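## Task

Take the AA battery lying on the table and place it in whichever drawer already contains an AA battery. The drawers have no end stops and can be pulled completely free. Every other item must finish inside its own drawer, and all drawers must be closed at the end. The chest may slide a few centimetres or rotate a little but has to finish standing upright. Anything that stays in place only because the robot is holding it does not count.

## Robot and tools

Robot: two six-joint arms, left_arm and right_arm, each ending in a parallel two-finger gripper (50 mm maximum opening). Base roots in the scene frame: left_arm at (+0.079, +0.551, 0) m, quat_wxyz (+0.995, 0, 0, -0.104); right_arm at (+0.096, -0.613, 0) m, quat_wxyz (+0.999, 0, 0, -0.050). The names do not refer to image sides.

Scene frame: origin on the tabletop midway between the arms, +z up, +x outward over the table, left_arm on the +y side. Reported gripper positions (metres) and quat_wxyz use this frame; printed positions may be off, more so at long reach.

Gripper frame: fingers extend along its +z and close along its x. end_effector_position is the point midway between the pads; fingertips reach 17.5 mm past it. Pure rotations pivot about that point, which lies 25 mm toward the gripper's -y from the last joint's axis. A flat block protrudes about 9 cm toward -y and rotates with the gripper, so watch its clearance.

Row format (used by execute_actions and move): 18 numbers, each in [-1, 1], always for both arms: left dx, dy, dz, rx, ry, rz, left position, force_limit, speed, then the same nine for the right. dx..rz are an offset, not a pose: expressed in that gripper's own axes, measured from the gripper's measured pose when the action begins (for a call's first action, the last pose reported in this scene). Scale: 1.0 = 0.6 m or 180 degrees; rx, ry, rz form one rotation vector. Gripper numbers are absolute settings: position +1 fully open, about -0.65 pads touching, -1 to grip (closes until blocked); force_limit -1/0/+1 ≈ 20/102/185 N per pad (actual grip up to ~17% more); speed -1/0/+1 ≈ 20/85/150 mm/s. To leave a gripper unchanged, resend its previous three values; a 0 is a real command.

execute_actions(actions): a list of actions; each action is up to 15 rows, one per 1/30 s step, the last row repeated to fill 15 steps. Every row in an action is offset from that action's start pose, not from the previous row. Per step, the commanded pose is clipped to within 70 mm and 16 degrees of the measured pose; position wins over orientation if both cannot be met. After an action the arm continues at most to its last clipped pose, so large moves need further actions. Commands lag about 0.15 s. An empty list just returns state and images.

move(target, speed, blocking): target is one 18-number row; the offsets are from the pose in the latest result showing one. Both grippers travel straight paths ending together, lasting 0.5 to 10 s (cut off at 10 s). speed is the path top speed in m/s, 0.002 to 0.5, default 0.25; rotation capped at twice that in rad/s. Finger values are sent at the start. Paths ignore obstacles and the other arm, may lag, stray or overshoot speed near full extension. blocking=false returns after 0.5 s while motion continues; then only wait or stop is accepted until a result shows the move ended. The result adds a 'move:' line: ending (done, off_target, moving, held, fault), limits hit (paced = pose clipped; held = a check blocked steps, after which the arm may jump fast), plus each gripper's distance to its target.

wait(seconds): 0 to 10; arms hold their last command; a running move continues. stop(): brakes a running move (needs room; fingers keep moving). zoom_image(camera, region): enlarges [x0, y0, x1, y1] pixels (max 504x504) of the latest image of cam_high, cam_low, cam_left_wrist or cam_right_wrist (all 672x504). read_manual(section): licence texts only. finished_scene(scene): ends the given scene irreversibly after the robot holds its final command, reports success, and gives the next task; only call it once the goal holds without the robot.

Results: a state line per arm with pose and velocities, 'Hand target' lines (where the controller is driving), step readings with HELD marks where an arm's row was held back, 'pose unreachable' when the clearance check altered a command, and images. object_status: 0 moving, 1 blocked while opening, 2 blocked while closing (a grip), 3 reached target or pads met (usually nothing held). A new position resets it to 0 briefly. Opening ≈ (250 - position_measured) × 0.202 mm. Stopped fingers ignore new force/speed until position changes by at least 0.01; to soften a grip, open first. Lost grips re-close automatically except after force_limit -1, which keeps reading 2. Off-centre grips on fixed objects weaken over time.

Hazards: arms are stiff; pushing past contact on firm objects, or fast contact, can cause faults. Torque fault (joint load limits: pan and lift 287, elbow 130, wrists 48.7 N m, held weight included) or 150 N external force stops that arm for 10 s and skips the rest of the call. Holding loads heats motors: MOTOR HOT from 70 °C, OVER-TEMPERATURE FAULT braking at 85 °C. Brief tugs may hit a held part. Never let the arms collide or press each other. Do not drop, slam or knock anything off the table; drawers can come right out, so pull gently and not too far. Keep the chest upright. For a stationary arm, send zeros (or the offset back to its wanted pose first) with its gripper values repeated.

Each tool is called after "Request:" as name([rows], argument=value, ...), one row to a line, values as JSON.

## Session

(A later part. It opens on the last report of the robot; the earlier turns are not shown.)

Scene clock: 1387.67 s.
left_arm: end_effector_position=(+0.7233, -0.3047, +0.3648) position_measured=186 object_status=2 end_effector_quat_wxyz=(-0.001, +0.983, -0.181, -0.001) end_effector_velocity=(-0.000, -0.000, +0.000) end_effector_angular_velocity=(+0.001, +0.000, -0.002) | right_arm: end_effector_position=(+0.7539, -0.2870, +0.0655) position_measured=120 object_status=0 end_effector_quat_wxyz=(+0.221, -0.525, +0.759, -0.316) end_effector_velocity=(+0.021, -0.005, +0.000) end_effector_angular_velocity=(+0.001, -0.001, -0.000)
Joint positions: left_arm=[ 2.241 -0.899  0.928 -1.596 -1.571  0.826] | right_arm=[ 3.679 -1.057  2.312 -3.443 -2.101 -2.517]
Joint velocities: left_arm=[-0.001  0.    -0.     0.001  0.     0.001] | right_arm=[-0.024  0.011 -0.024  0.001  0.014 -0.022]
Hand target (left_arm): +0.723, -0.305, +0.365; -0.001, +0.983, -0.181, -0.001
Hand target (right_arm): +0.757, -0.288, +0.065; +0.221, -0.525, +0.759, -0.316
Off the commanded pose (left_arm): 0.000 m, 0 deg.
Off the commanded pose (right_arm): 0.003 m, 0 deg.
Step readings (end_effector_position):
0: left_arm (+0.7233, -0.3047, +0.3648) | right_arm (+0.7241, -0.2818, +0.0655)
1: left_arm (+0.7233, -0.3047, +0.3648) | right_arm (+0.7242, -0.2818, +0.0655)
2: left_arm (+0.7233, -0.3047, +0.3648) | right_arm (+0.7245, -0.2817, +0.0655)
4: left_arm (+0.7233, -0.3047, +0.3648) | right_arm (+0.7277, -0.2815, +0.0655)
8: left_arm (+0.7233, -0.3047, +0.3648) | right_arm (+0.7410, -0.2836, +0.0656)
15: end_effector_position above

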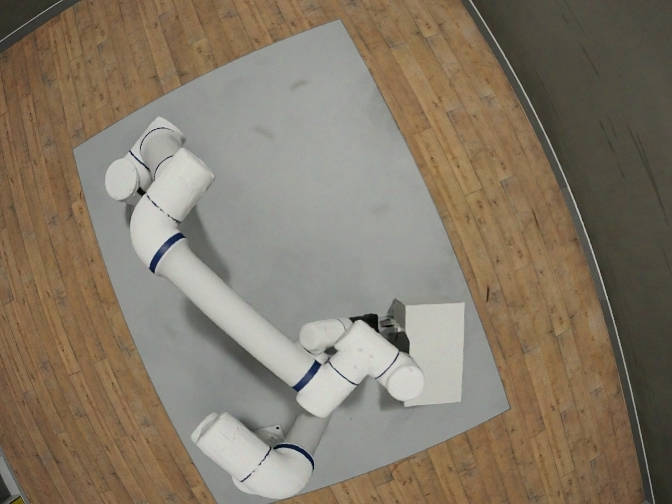

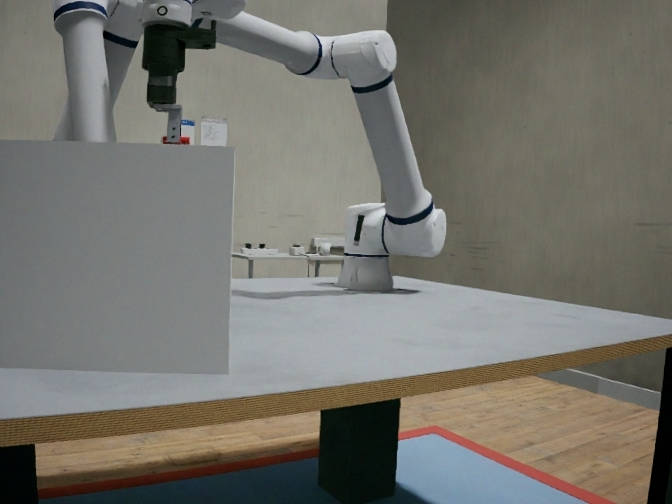

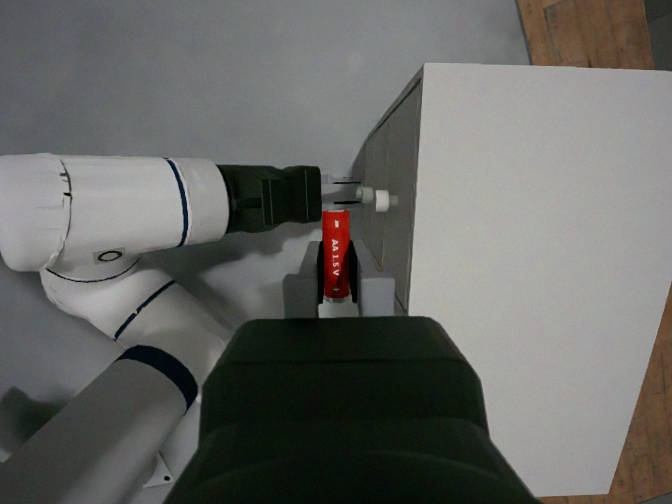

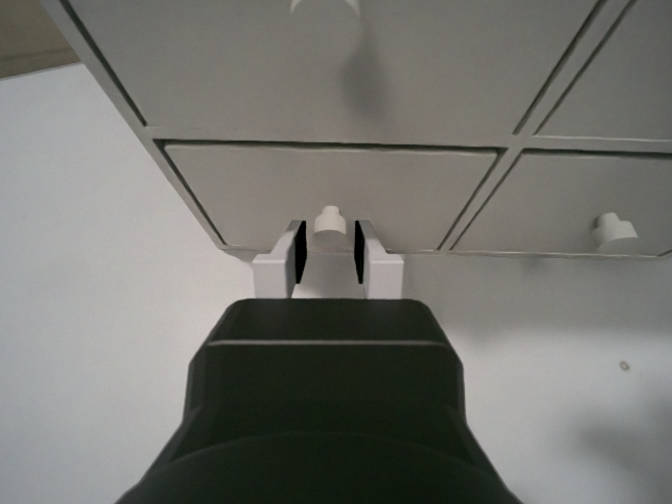

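Request:
execute_actions(actions=[])

Request:
zoom_image(camera="cam_right_wrist", region=[270, 190, 390, 300])

Scene clock: 1391.80 s.
left_arm: end_effector_position=(+0.7233, -0.3047, +0.3648) position_measured=186 object_status=2 end_effector_quat_wxyz=(-0.001, +0.983, -0.181, -0.001) end_effector_velocity=(+0.001, -0.000, +0.000) end_effector_angular_velocity=(-0.001, -0.001, +0.001) | right_arm: end_effector_position=(+0.7566, -0.2876, +0.0655) position_measured=252 object_status=3 end_effector_quat_wxyz=(+0.221, -0.525, +0.759, -0.316) end_effector_velocity=(+0.000, +0.000, +0.000) end_effector_angular_velocity=(+0.001, -0.002, +0.000)
Joint positions: left_arm=[ 2.241 -0.899  0.928 -1.596 -1.571  0.826] | right_arm=[ 3.676 -1.055  2.309 -3.443 -2.1   -2.52 ]
Joint velocities: left_arm=[ 0.    -0.     0.    -0.001  0.    -0.   ] | right_arm=[ 0.     0.     0.    -0.003 -0.    -0.   ]
Hand target (left_arm): +0.723, -0.305, +0.365; -0.001, +0.983, -0.181, -0.001
Hand target (right_arm): +0.757, -0.288, +0.065; +0.221, -0.525, +0.759, -0.316
Off the commanded pose (left_arm): 0.000 m, 0 deg.
Off the commanded pose (right_arm): 0.000 m, 0 deg.

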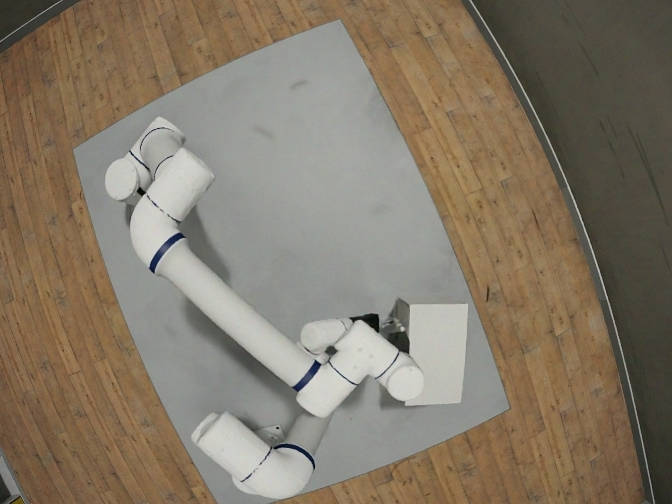

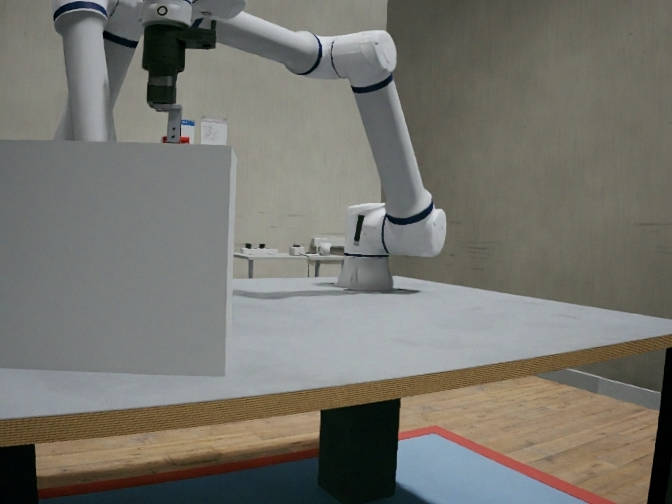

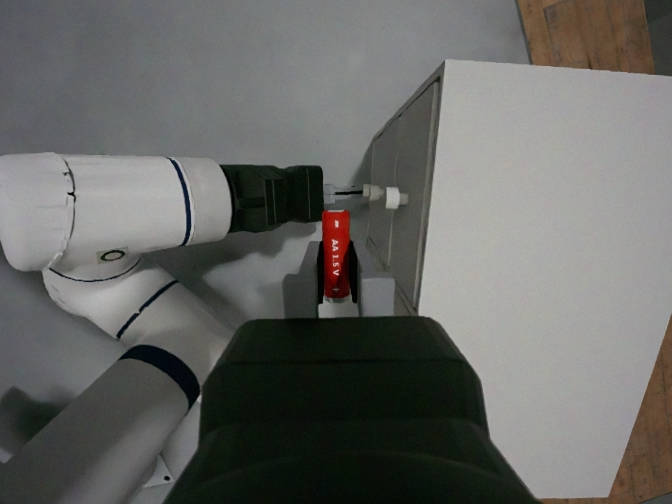

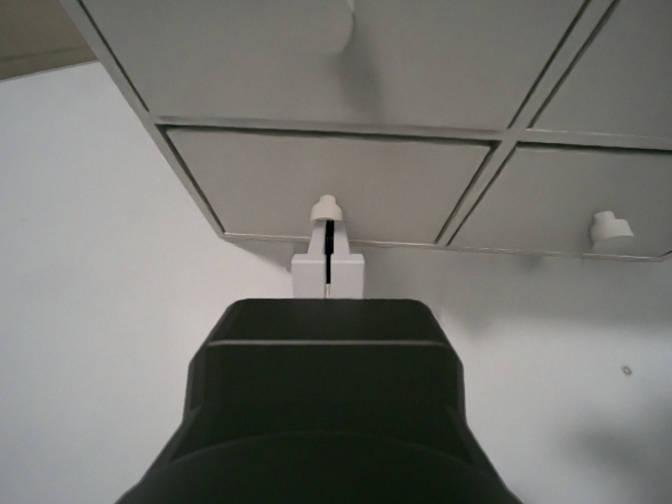

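Region (270, 190, 390, 300) of cam_right_wrist's 672x504 image, scaled by 4.200, with more detail than that image has; it fills the top 462 rows of this view, and the rest is white.

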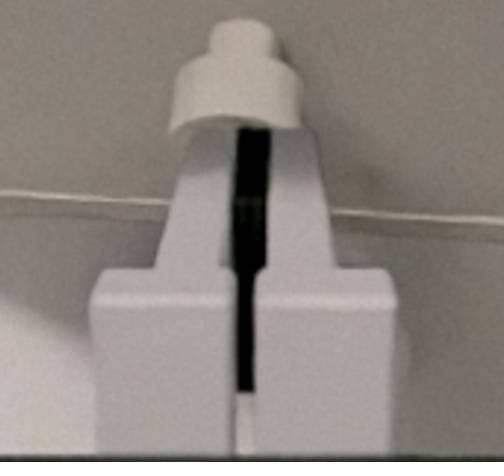

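Request:
zoom_image(camera="cam_left_wrist", region=[340, 40, 480, 330])

Request:
zoom_image(camera="cam_high", region=[370, 280, 490, 420])

Region (340, 40, 480, 330) of cam_left_wrist's 672x504 image, scaled by 1.738, with more detail than that image has; it fills the left 243 columns of this view, and the rest is white.

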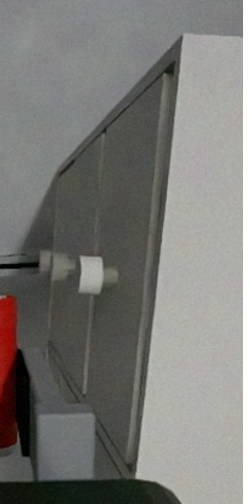

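Region (370, 280, 490, 420) of cam_high's 672x504 image, scaled by 3.600, with more detail than that image has; it fills the left 432 columns of this view, and the rest is white.

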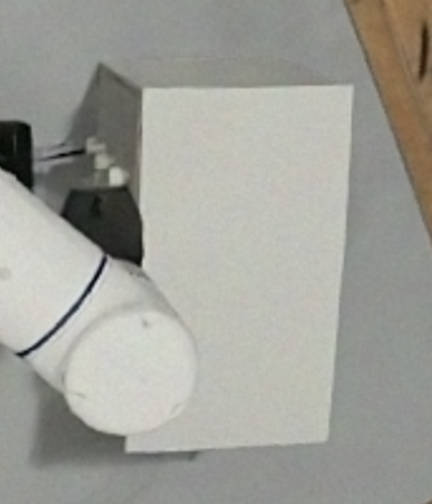

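Request:
zoom_image(camera="cam_right_wrist", region=[120, 80, 620, 280])

Region (120, 80, 620, 280) of cam_right_wrist's 672x504 image, scaled by 1.008, with more detail than that image has; it fills the top 202 rows of this view, and the rest is white.

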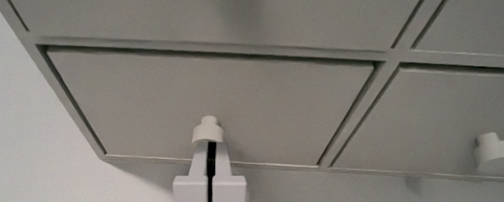

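Request:
execute_actions(actions=[])

Scene clock: 1511.80 s.
left_arm: end_effector_position=(+0.7233, -0.3047, +0.3648) position_measured=186 object_status=2 end_effector_quat_wxyz=(-0.001, +0.983, -0.181, -0.001) end_effector_velocity=(-0.001, -0.000, +0.000) end_effector_angular_velocity=(+0.001, +0.000, -0.001) | right_arm: end_effector_position=(+0.7566, -0.2876, +0.0655) position_measured=252 object_status=3 end_effector_quat_wxyz=(+0.221, -0.525, +0.759, -0.316) end_effector_velocity=(+0.000, -0.001, -0.001) end_effector_angular_velocity=(-0.001, +0.001, -0.001)
Joint positions: left_arm=[ 2.241 -0.899  0.928 -1.596 -1.571  0.826] | right_arm=[ 3.676 -1.055  2.309 -3.443 -2.1   -2.52 ]
Joint velocities: left_arm=[-0.001 -0.    -0.     0.001  0.     0.001] | right_arm=[-0.002  0.002 -0.    -0.001  0.    -0.   ]
Hand target (left_arm): +0.723, -0.305, +0.365; -0.001, +0.983, -0.181, -0.001
Hand target (right_arm): +0.757, -0.288, +0.065; +0.221, -0.525, +0.759, -0.316
Off the commanded pose (left_arm): 0.000 m, 0 deg.
Off the commanded pose (right_arm): 0.000 m, 0 deg.

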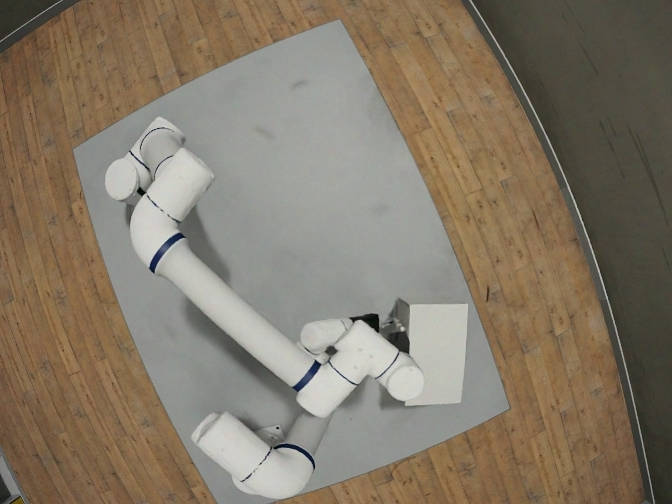

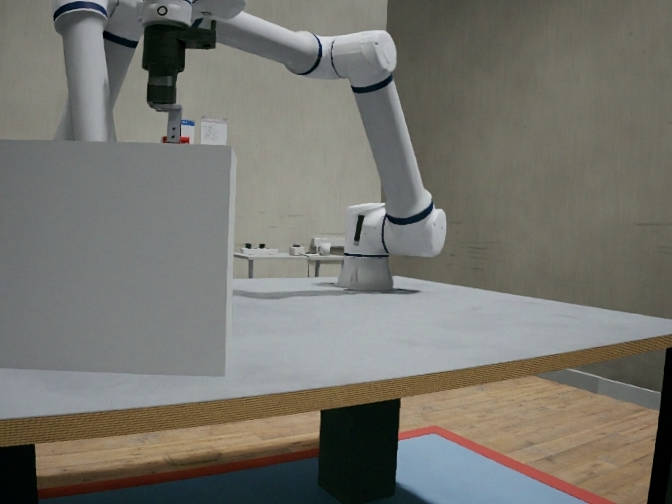

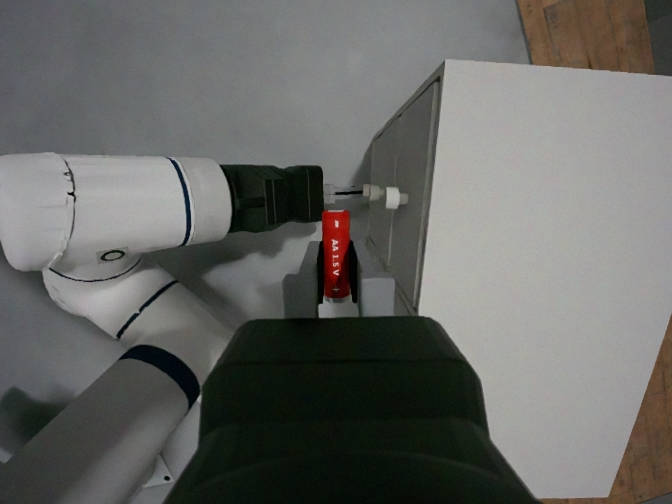

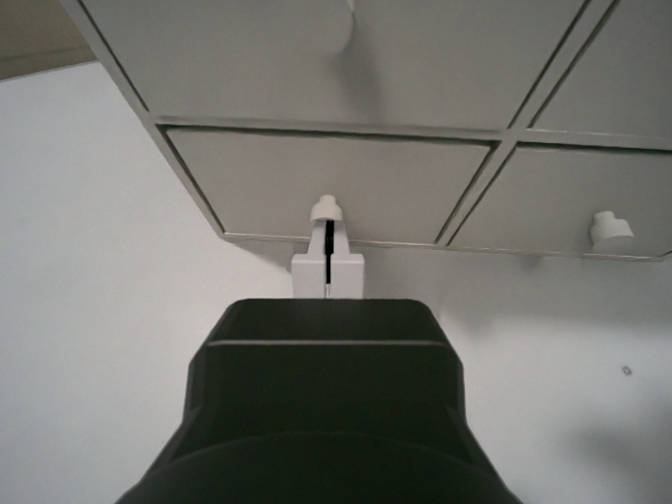

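Request:
zoom_image(camera="cam_right_wrist", region=[230, 120, 430, 310])

Region (230, 120, 430, 310) of cam_right_wrist's 672x504 image, scaled by 2.520, with more detail than that image has; it fills the top 479 rows of this view, and the rest is white.

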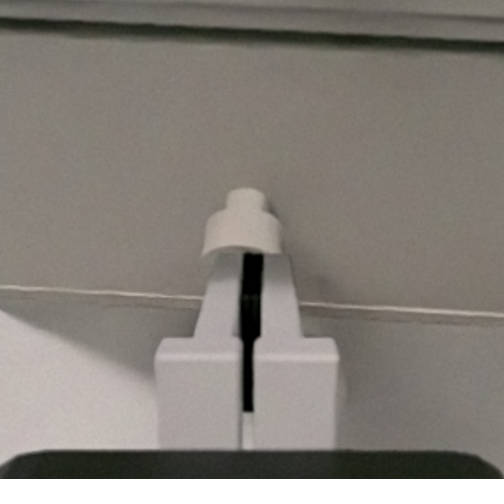

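Request:
execute_actions([
  [[0,0,0,0,0,0,-1,-0.5,0.5, 0,0,0,0,0,0,1,-0.5,1],[0,0,0,0,0,0,-1,-0.5,0.5, 0,0,0,0,0,0,1,-0.5,1],[0,0,0,0,0,0,-1,-0.5,0.5, 0,0,0,0,0.0012,0.0012,1,-0.5,1],[0,0,0,0,0,0,-1,-0.5,0.5, -0.0005,0.0005,0.0005,0,0.0024,0.0024,1,-0.5,1],[0,0,0,0,0,0,-1,-0.5,0.5, -0.001,0.0015,0.0015,0,0.0036,0.0036,1,-0.5,1],[0,0,0,0,0,0,-1,-0.5,0.5, -0.0018,0.002,0.003,0,0.0047,0.0047,1,-0.5,1],[0,0,0,0,0,0,-1,-0.5,0.5, -0.0026,0.001,0.005,0,0.0047,0.0047,1,-0.5,1],[0,0,0,0,0,0,-1,-0.5,0.5, -0.0034,-0.001,0.0075,0,0.0047,0.0047,1,-0.5,1],[0,0,0,0,0,0,-1,-0.5,0.5, -0.0042,-0.003,0.0095,0,0.0047,0.0047,1,-0.5,1],[0,0,0,0,0,0,-1,-0.5,0.5, -0.0042,-0.005,0.0115,0,0.0047,0.0047,1,-0.5,1],[0,0,0,0,0,0,-1,-0.5,0.5, -0.0042,-0.007,0.013,0,0.0047,0.0047,1,-0.5,1],[0,0,0,0,0,0,-1,-0.5,0.5, -0.0042,-0.0085,0.0145,0,0.0047,0.0047,1,-0.5,1],[0,0,0,0,0,0,-1,-0.5,0.5, -0.0042,-0.0097,0.0157,0,0.0047,0.0047,1,-0.5,1],[0,0,0,0,0,0,-1,-0.5,0.5, -0.0042,-0.0105,0.0165,0,0.0047,0.0047,1,-0.5,1],[0,0,0,0,0,0,-1,-0.5,0.5, -0.0042,-0.0109,0.0169,0,0.0047,0.0047,1,-0.5,1]],
])

Scene clock: 1548.87 s.
left_arm: end_effector_position=(+0.7233, -0.3047, +0.3648) position_measured=186 object_status=2 end_effector_quat_wxyz=(-0.001, +0.983, -0.181, -0.001) end_effector_velocity=(-0.001, -0.001, +0.000) end_effector_angular_velocity=(-0.001, +0.000, +0.001) | right_arm: end_effector_position=(+0.7650, -0.2884, +0.0632) position_measured=3 object_status=0 end_effector_quat_wxyz=(+0.218, -0.518, +0.764, -0.318) end_effector_velocity=(+0.027, -0.007, -0.003) end_effector_angular_velocity=(+0.001, +0.004, -0.008)
Joint positions: left_arm=[ 2.241 -0.899  0.928 -1.596 -1.571  0.826] | right_arm=[ 3.674 -1.046  2.291 -3.427 -2.11  -2.503]
Joint velocities: left_arm=[-0.001  0.    -0.001 -0.    -0.001 -0.001] | right_arm=[-0.029  0.018 -0.034  0.011  0.014 -0.018]
Hand target (left_arm): +0.723, -0.305, +0.365; -0.001, +0.983, -0.181, -0.001
Hand target (right_arm): +0.769, -0.289, +0.063; +0.218, -0.517, +0.764, -0.318
Off the commanded pose (left_arm): 0.000 m, 0 deg.
Off the commanded pose (right_arm): 0.004 m, 0 deg.
Step readings (end_effector_position):
0: left_arm (+0.7233, -0.3047, +0.3648) | right_arm (+0.7566, -0.2876, +0.0655)
1: left_arm (+0.7233, -0.3047, +0.3648) | right_arm (+0.7566, -0.2876, +0.0655)
2: left_arm (+0.7233, -0.3047, +0.3648) | right_arm (+0.7566, -0.2876, +0.0655)
4: left_arm (+0.7233, -0.3047, +0.3648) | right_arm (+0.7568, -0.2877, +0.0655)
8: left_arm (+0.7233, -0.3047, +0.3648) | right_arm (+0.7575, -0.2872, +0.0642)
15: end_effector_position above

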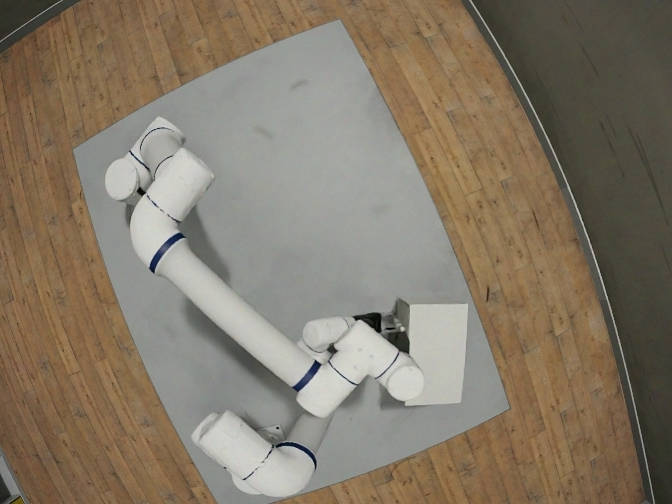

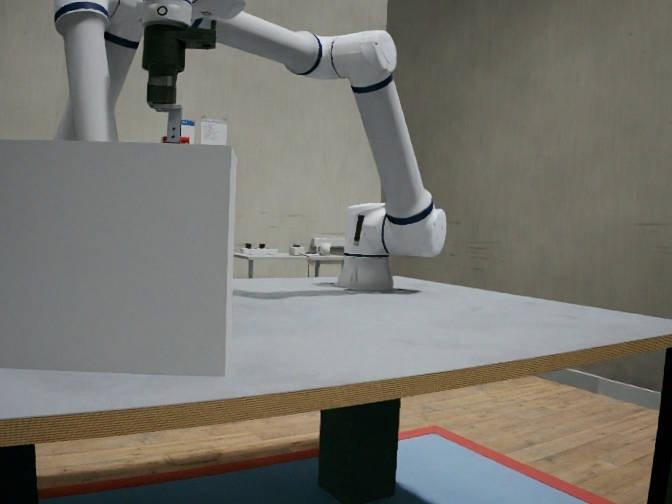

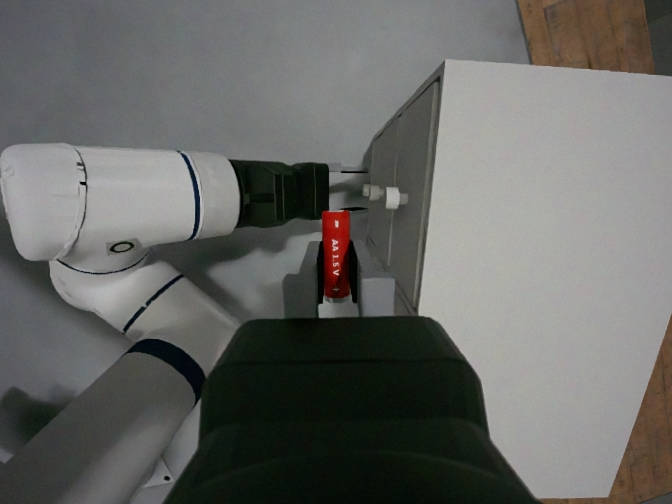

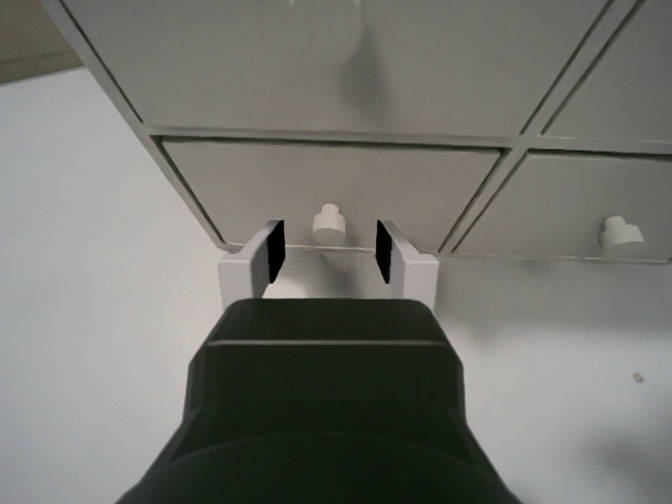

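Request:
execute_actions(actions=[])

Request:
zoom_image(camera="cam_right_wrist", region=[230, 120, 430, 310])

Scene clock: 1553.00 s.
left_arm: end_effector_position=(+0.7233, -0.3047, +0.3648) position_measured=186 object_status=2 end_effector_quat_wxyz=(-0.001, +0.983, -0.181, -0.001) end_effector_velocity=(+0.000, +0.001, -0.000) end_effector_angular_velocity=(+0.000, +0.001, +0.002) | right_arm: end_effector_position=(+0.7685, -0.2894, +0.0630) position_measured=3 object_status=3 end_effector_quat_wxyz=(+0.218, -0.517, +0.764, -0.318) end_effector_velocity=(-0.000, +0.001, +0.000) end_effector_angular_velocity=(-0.000, -0.000, +0.001)
Joint positions: left_arm=[ 2.241 -0.899  0.928 -1.596 -1.571  0.826] | right_arm=[ 3.67  -1.043  2.287 -3.426 -2.108 -2.505]
Joint velocities: left_arm=[ 0.001  0.     0.     0.    -0.001 -0.001] | right_arm=[ 0.001 -0.001  0.     0.001 -0.    -0.   ]
Hand target (left_arm): +0.723, -0.305, +0.365; -0.001, +0.983, -0.181, -0.001
Hand target (right_arm): +0.769, -0.289, +0.063; +0.218, -0.517, +0.764, -0.318
Off the commanded pose (left_arm): 0.000 m, 0 deg.
Off the commanded pose (right_arm): 0.000 m, 0 deg.

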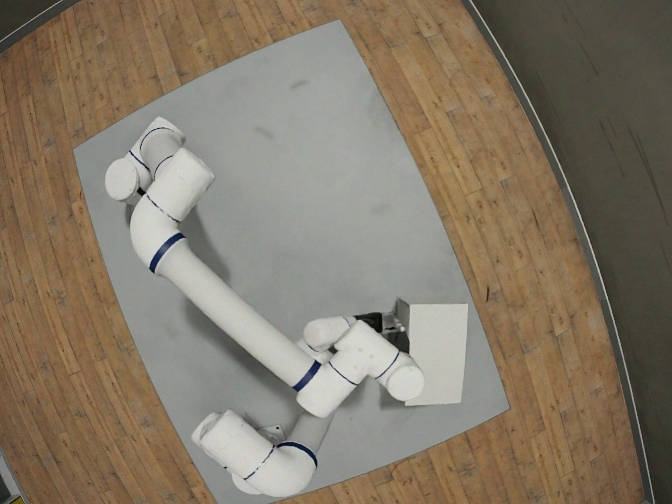

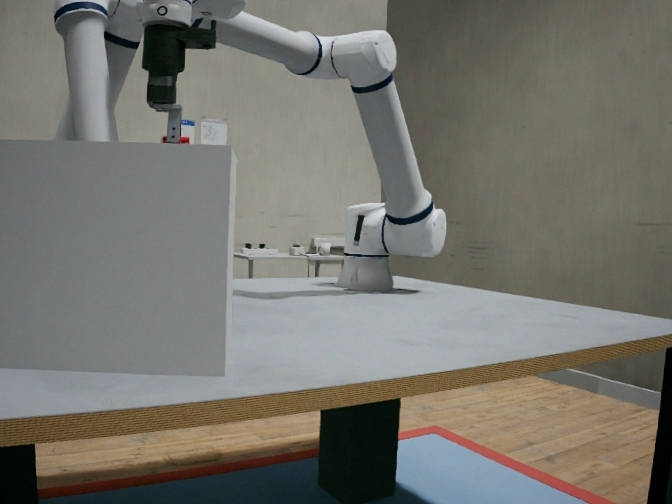

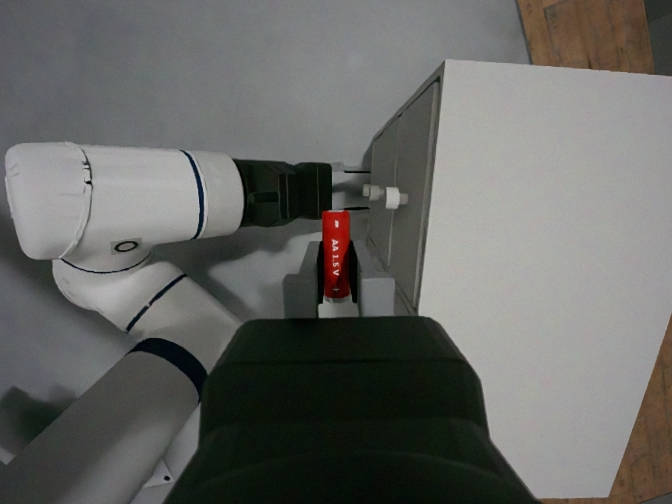

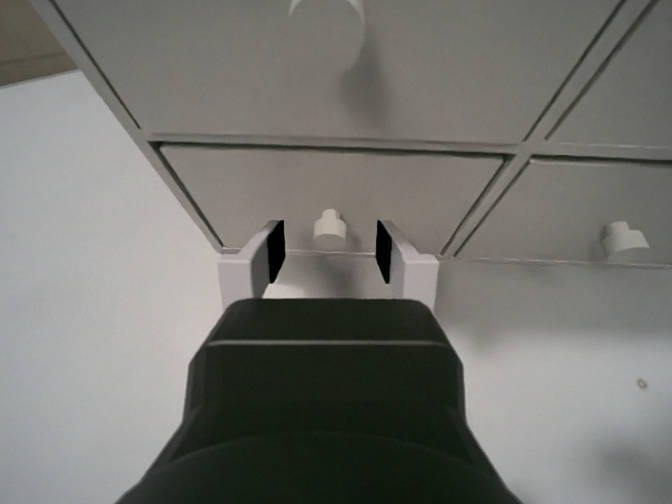

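Region (230, 120, 430, 310) of cam_right_wrist's 672x504 image, scaled by 2.520, with more detail than that image has; it fills the top 479 rows of this view, and the rest is white.

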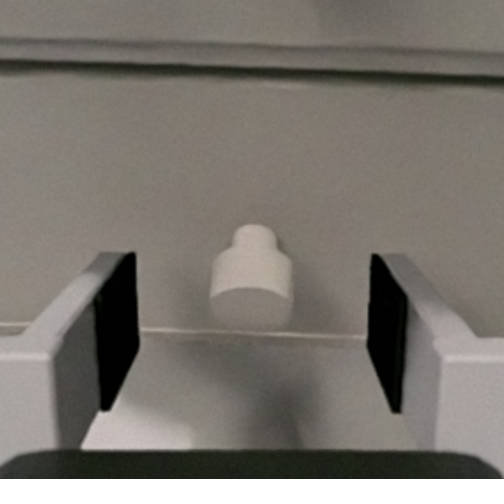

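Request:
zoom_image(camera="cam_left_wrist", region=[300, 140, 440, 245])

Region (300, 140, 440, 245) of cam_left_wrist's 672x504 image, scaled by 3.600, with more detail than that image has; it fills the top 378 rows of this view, and the rest is white.

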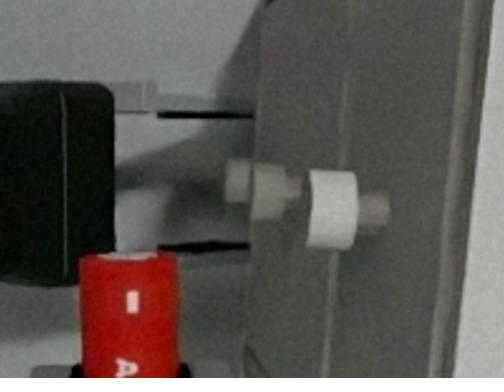

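Request:
execute_actions([
  [[0,0,0,0,0,0,-1,-0.5,0.5, 0,-0.002,0.0032,0,0,0,1,-0.5,1]],
])

Request:
zoom_image(camera="cam_right_wrist", region=[230, 120, 430, 310])

Scene clock: 1618.37 s.
left_arm: end_effector_position=(+0.7233, -0.3047, +0.3648) position_measured=186 object_status=2 end_effector_quat_wxyz=(-0.001, +0.983, -0.181, -0.001) end_effector_velocity=(-0.000, +0.000, -0.000) end_effector_angular_velocity=(+0.001, +0.001, -0.001) | right_arm: end_effector_position=(+0.7705, -0.2902, +0.0625) position_measured=3 object_status=3 end_effector_quat_wxyz=(+0.218, -0.517, +0.764, -0.318) end_effector_velocity=(+0.001, -0.000, +0.001) end_effector_angular_velocity=(+0.001, -0.002, -0.000)
Joint positions: left_arm=[ 2.241 -0.899  0.928 -1.596 -1.571  0.826] | right_arm=[ 3.667 -1.041  2.285 -3.427 -2.107 -2.508]
Joint velocities: left_arm=[ 0.     0.     0.     0.001 -0.     0.001] | right_arm=[-0.001 -0.    -0.    -0.001  0.    -0.   ]
Hand target (left_arm): +0.723, -0.305, +0.365; -0.001, +0.983, -0.181, -0.001
Hand target (right_arm): +0.771, -0.290, +0.062; +0.218, -0.517, +0.764, -0.318
Off the commanded pose (left_arm): 0.000 m, 0 deg.
Off the commanded pose (right_arm): 0.000 m, 0 deg.
Step readings (end_effector_position):
0: left_arm (+0.7233, -0.3047, +0.3648) | right_arm (+0.7685, -0.2894, +0.0630)
1: left_arm (+0.7233, -0.3047, +0.3648) | right_arm (+0.7686, -0.2895, +0.0629)
2: left_arm (+0.7233, -0.3047, +0.3648) | right_arm (+0.7690, -0.2897, +0.0628)
4: left_arm (+0.7233, -0.3047, +0.3648) | right_arm (+0.7697, -0.2899, +0.0627)
8: left_arm (+0.7233, -0.3047, +0.3648) | right_arm (+0.7703, -0.2901, +0.0626)
15: end_effector_position above

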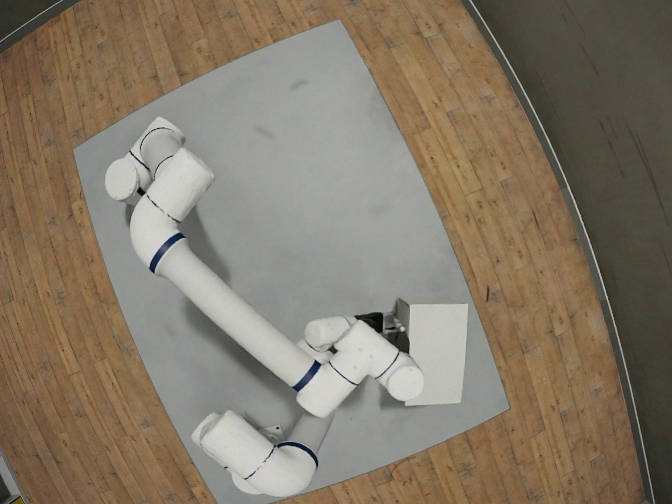

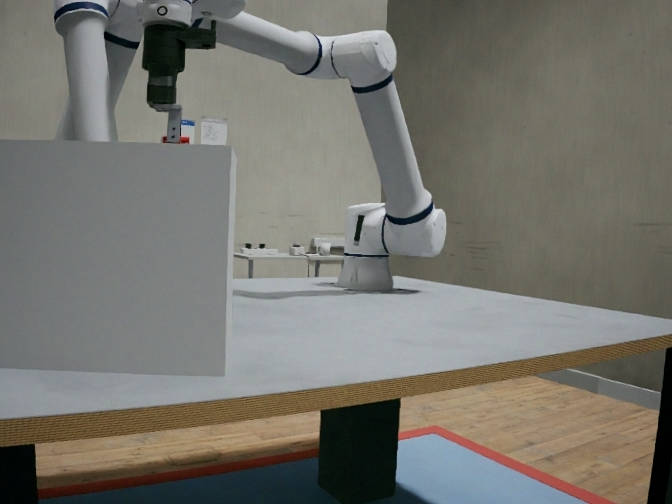

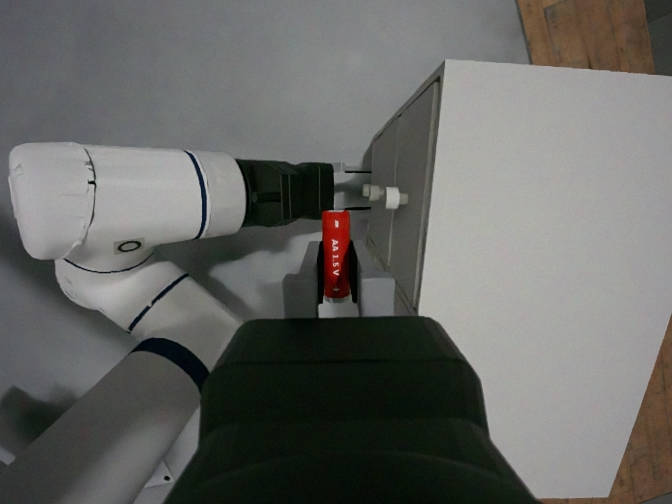

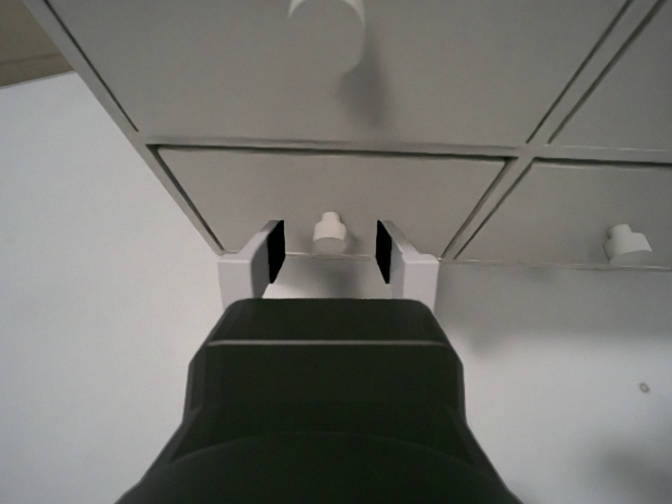

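Region (230, 120, 430, 310) of cam_right_wrist's 672x504 image, scaled by 2.520, with more detail than that image has; it fills the top 479 rows of this view, and the rest is white.

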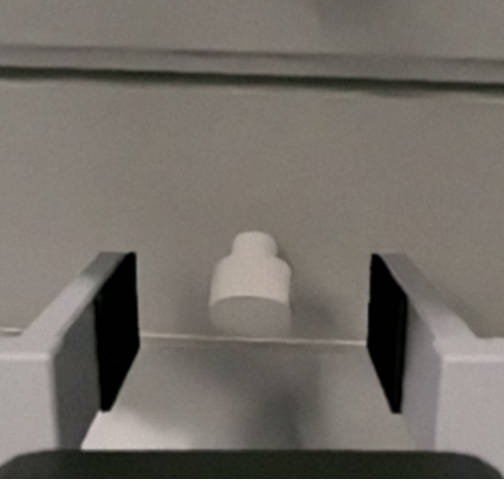

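Request:
execute_actions([
  [[0,0,0,0,0,0,-1,-0.5,0.5, 0,0,0,0,0,0,-1,-0.5,1]],
])

Scene clock: 1622.73 s.
left_arm: end_effector_position=(+0.7233, -0.3047, +0.3648) position_measured=186 object_status=2 end_effector_quat_wxyz=(-0.001, +0.983, -0.181, -0.001) end_effector_velocity=(-0.000, -0.000, -0.000) end_effector_angular_velocity=(-0.000, +0.001, -0.001) | right_arm: end_effector_position=(+0.7706, -0.2902, +0.0625) position_measured=180 object_status=2 end_effector_quat_wxyz=(+0.218, -0.517, +0.764, -0.318) end_effector_velocity=(-0.000, +0.000, +0.000) end_effector_angular_velocity=(+0.001, -0.001, +0.000)
Joint positions: left_arm=[ 2.241 -0.899  0.928 -1.596 -1.571  0.826] | right_arm=[ 3.667 -1.041  2.285 -3.427 -2.107 -2.508]
Joint velocities: left_arm=[-0.    -0.     0.     0.    -0.001  0.001] | right_arm=[ 0.    -0.     0.    -0.001 -0.     0.001]
Hand target (left_arm): +0.723, -0.305, +0.365; -0.001, +0.983, -0.181, -0.001
Hand target (right_arm): +0.771, -0.290, +0.062; +0.218, -0.517, +0.764, -0.318
Off the commanded pose (left_arm): 0.000 m, 0 deg.
Off the commanded pose (right_arm): 0.000 m, 0 deg.
Step readings (end_effector_position):
0: left_arm (+0.7233, -0.3047, +0.3648) | right_arm (+0.7706, -0.2902, +0.0625)
1: left_arm (+0.7233, -0.3047, +0.3648) | right_arm (+0.7706, -0.2902, +0.0625)
2: left_arm (+0.7233, -0.3047, +0.3648) | right_arm (+0.7706, -0.2902, +0.0625)
4: left_arm (+0.7233, -0.3047, +0.3648) | right_arm (+0.7706, -0.2902, +0.0625)
8: left_arm (+0.7233, -0.3047, +0.3648) | right_arm (+0.7706, -0.2902, +0.0625)
15: end_effector_position above

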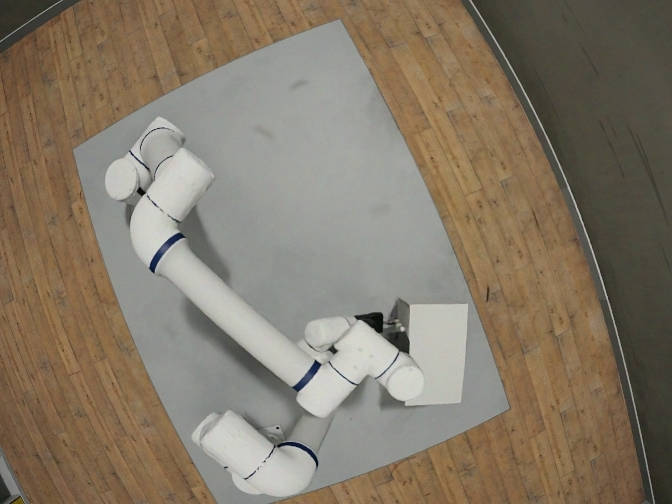

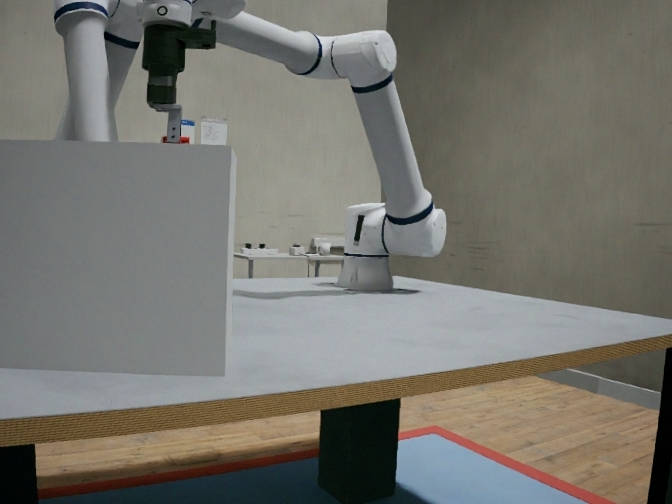

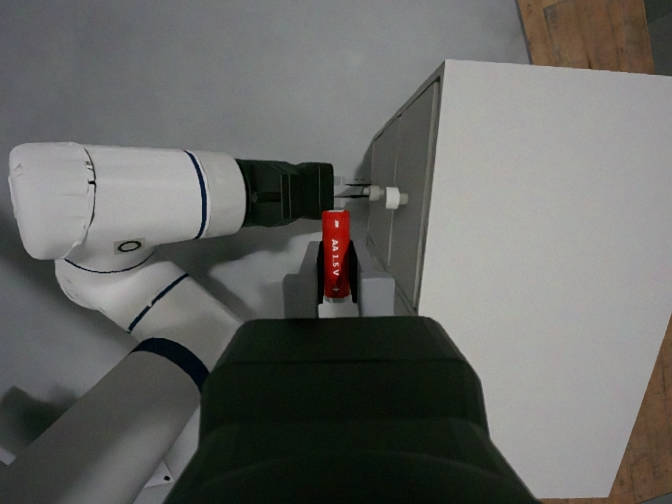

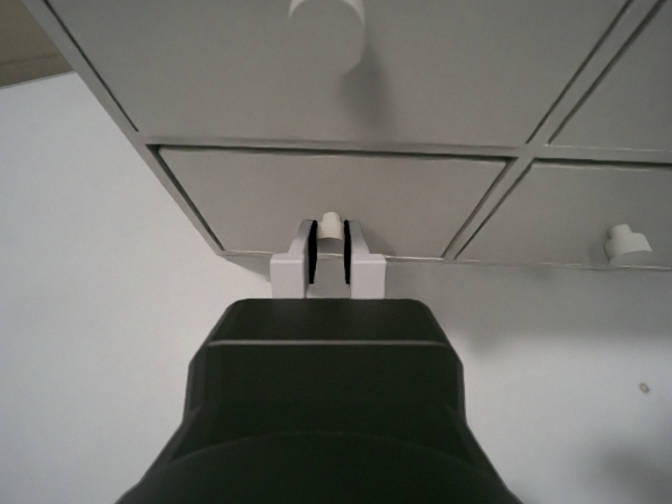

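Request:
move(target=[0,0,0,0,0,0,-1,-0.5,0.5, 0,0.1176,-0.1184,0,0,0,-1,-0.5,1], speed=0.22)

Request:
zoom_image(camera="cam_left_wrist", region=[240, 90, 460, 330])

Scene clock: 1641.47 s.
left_arm: end_effector_position=(+0.7233, -0.3047, +0.3648) position_measured=186 object_status=2 end_effector_quat_wxyz=(-0.001, +0.983, -0.181, -0.001) end_effector_velocity=(-0.000, +0.001, -0.001) end_effector_angular_velocity=(+0.002, +0.001, -0.001) | right_arm: end_effector_position=(+0.6779, -0.2533, +0.0625) position_measured=180 object_status=2 end_effector_quat_wxyz=(+0.218, -0.517, +0.764, -0.318) end_effector_velocity=(-0.002, +0.000, +0.000) end_effector_angular_velocity=(-0.000, +0.001, -0.002)
Joint positions: left_arm=[ 2.241 -0.899  0.928 -1.596 -1.571  0.826] | right_arm=[ 3.801 -1.087  2.368 -3.392 -2.18  -2.374]
Joint velocities: left_arm=[ 0.     0.     0.001  0.001 -0.     0.001] | right_arm=[ 0.003 -0.002  0.002  0.004 -0.002  0.005]
Hand target (left_arm): +0.723, -0.305, +0.365; -0.001, +0.983, -0.181, -0.001
Hand target (right_arm): +0.678, -0.253, +0.063; +0.218, -0.517, +0.764, -0.318
Off the commanded pose (left_arm): 0.000 m, 0 deg.
Off the commanded pose (right_arm): 0.000 m, 0 deg.
move: done

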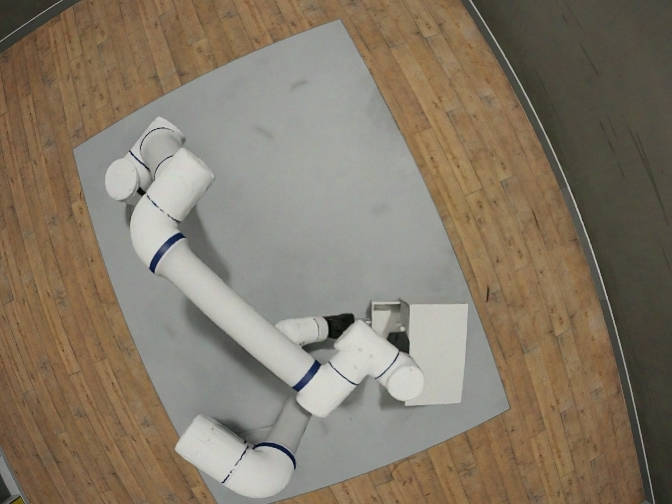

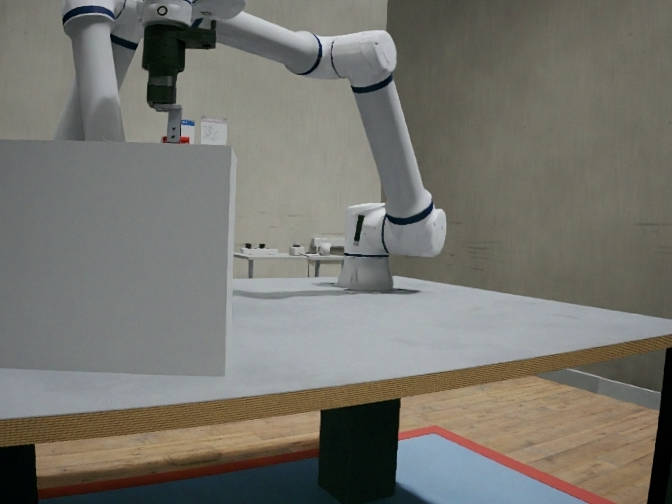

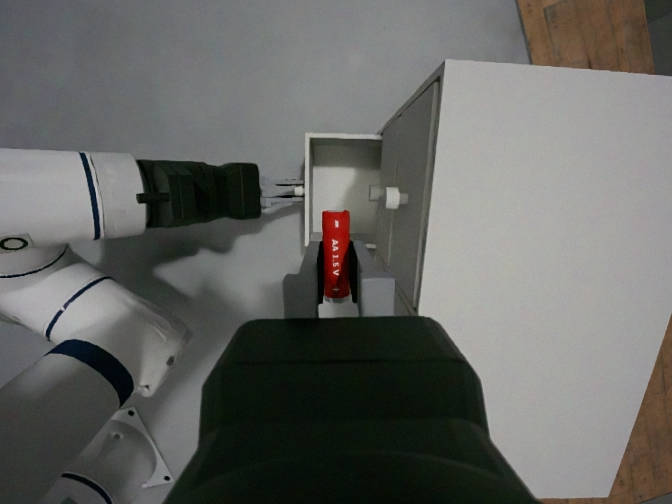

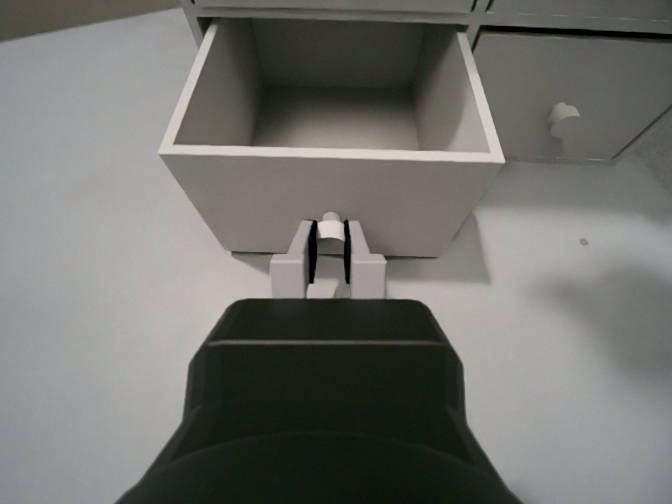

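Region (240, 90, 460, 330) of cam_left_wrist's 672x504 image, scaled by 2.100, with more detail than that image has; it fills the left 462 columns of this view, and the rest is white.

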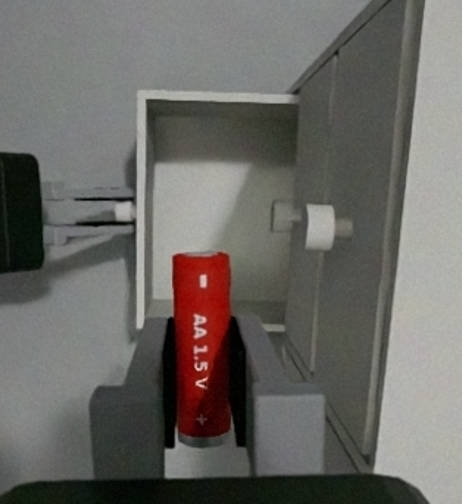

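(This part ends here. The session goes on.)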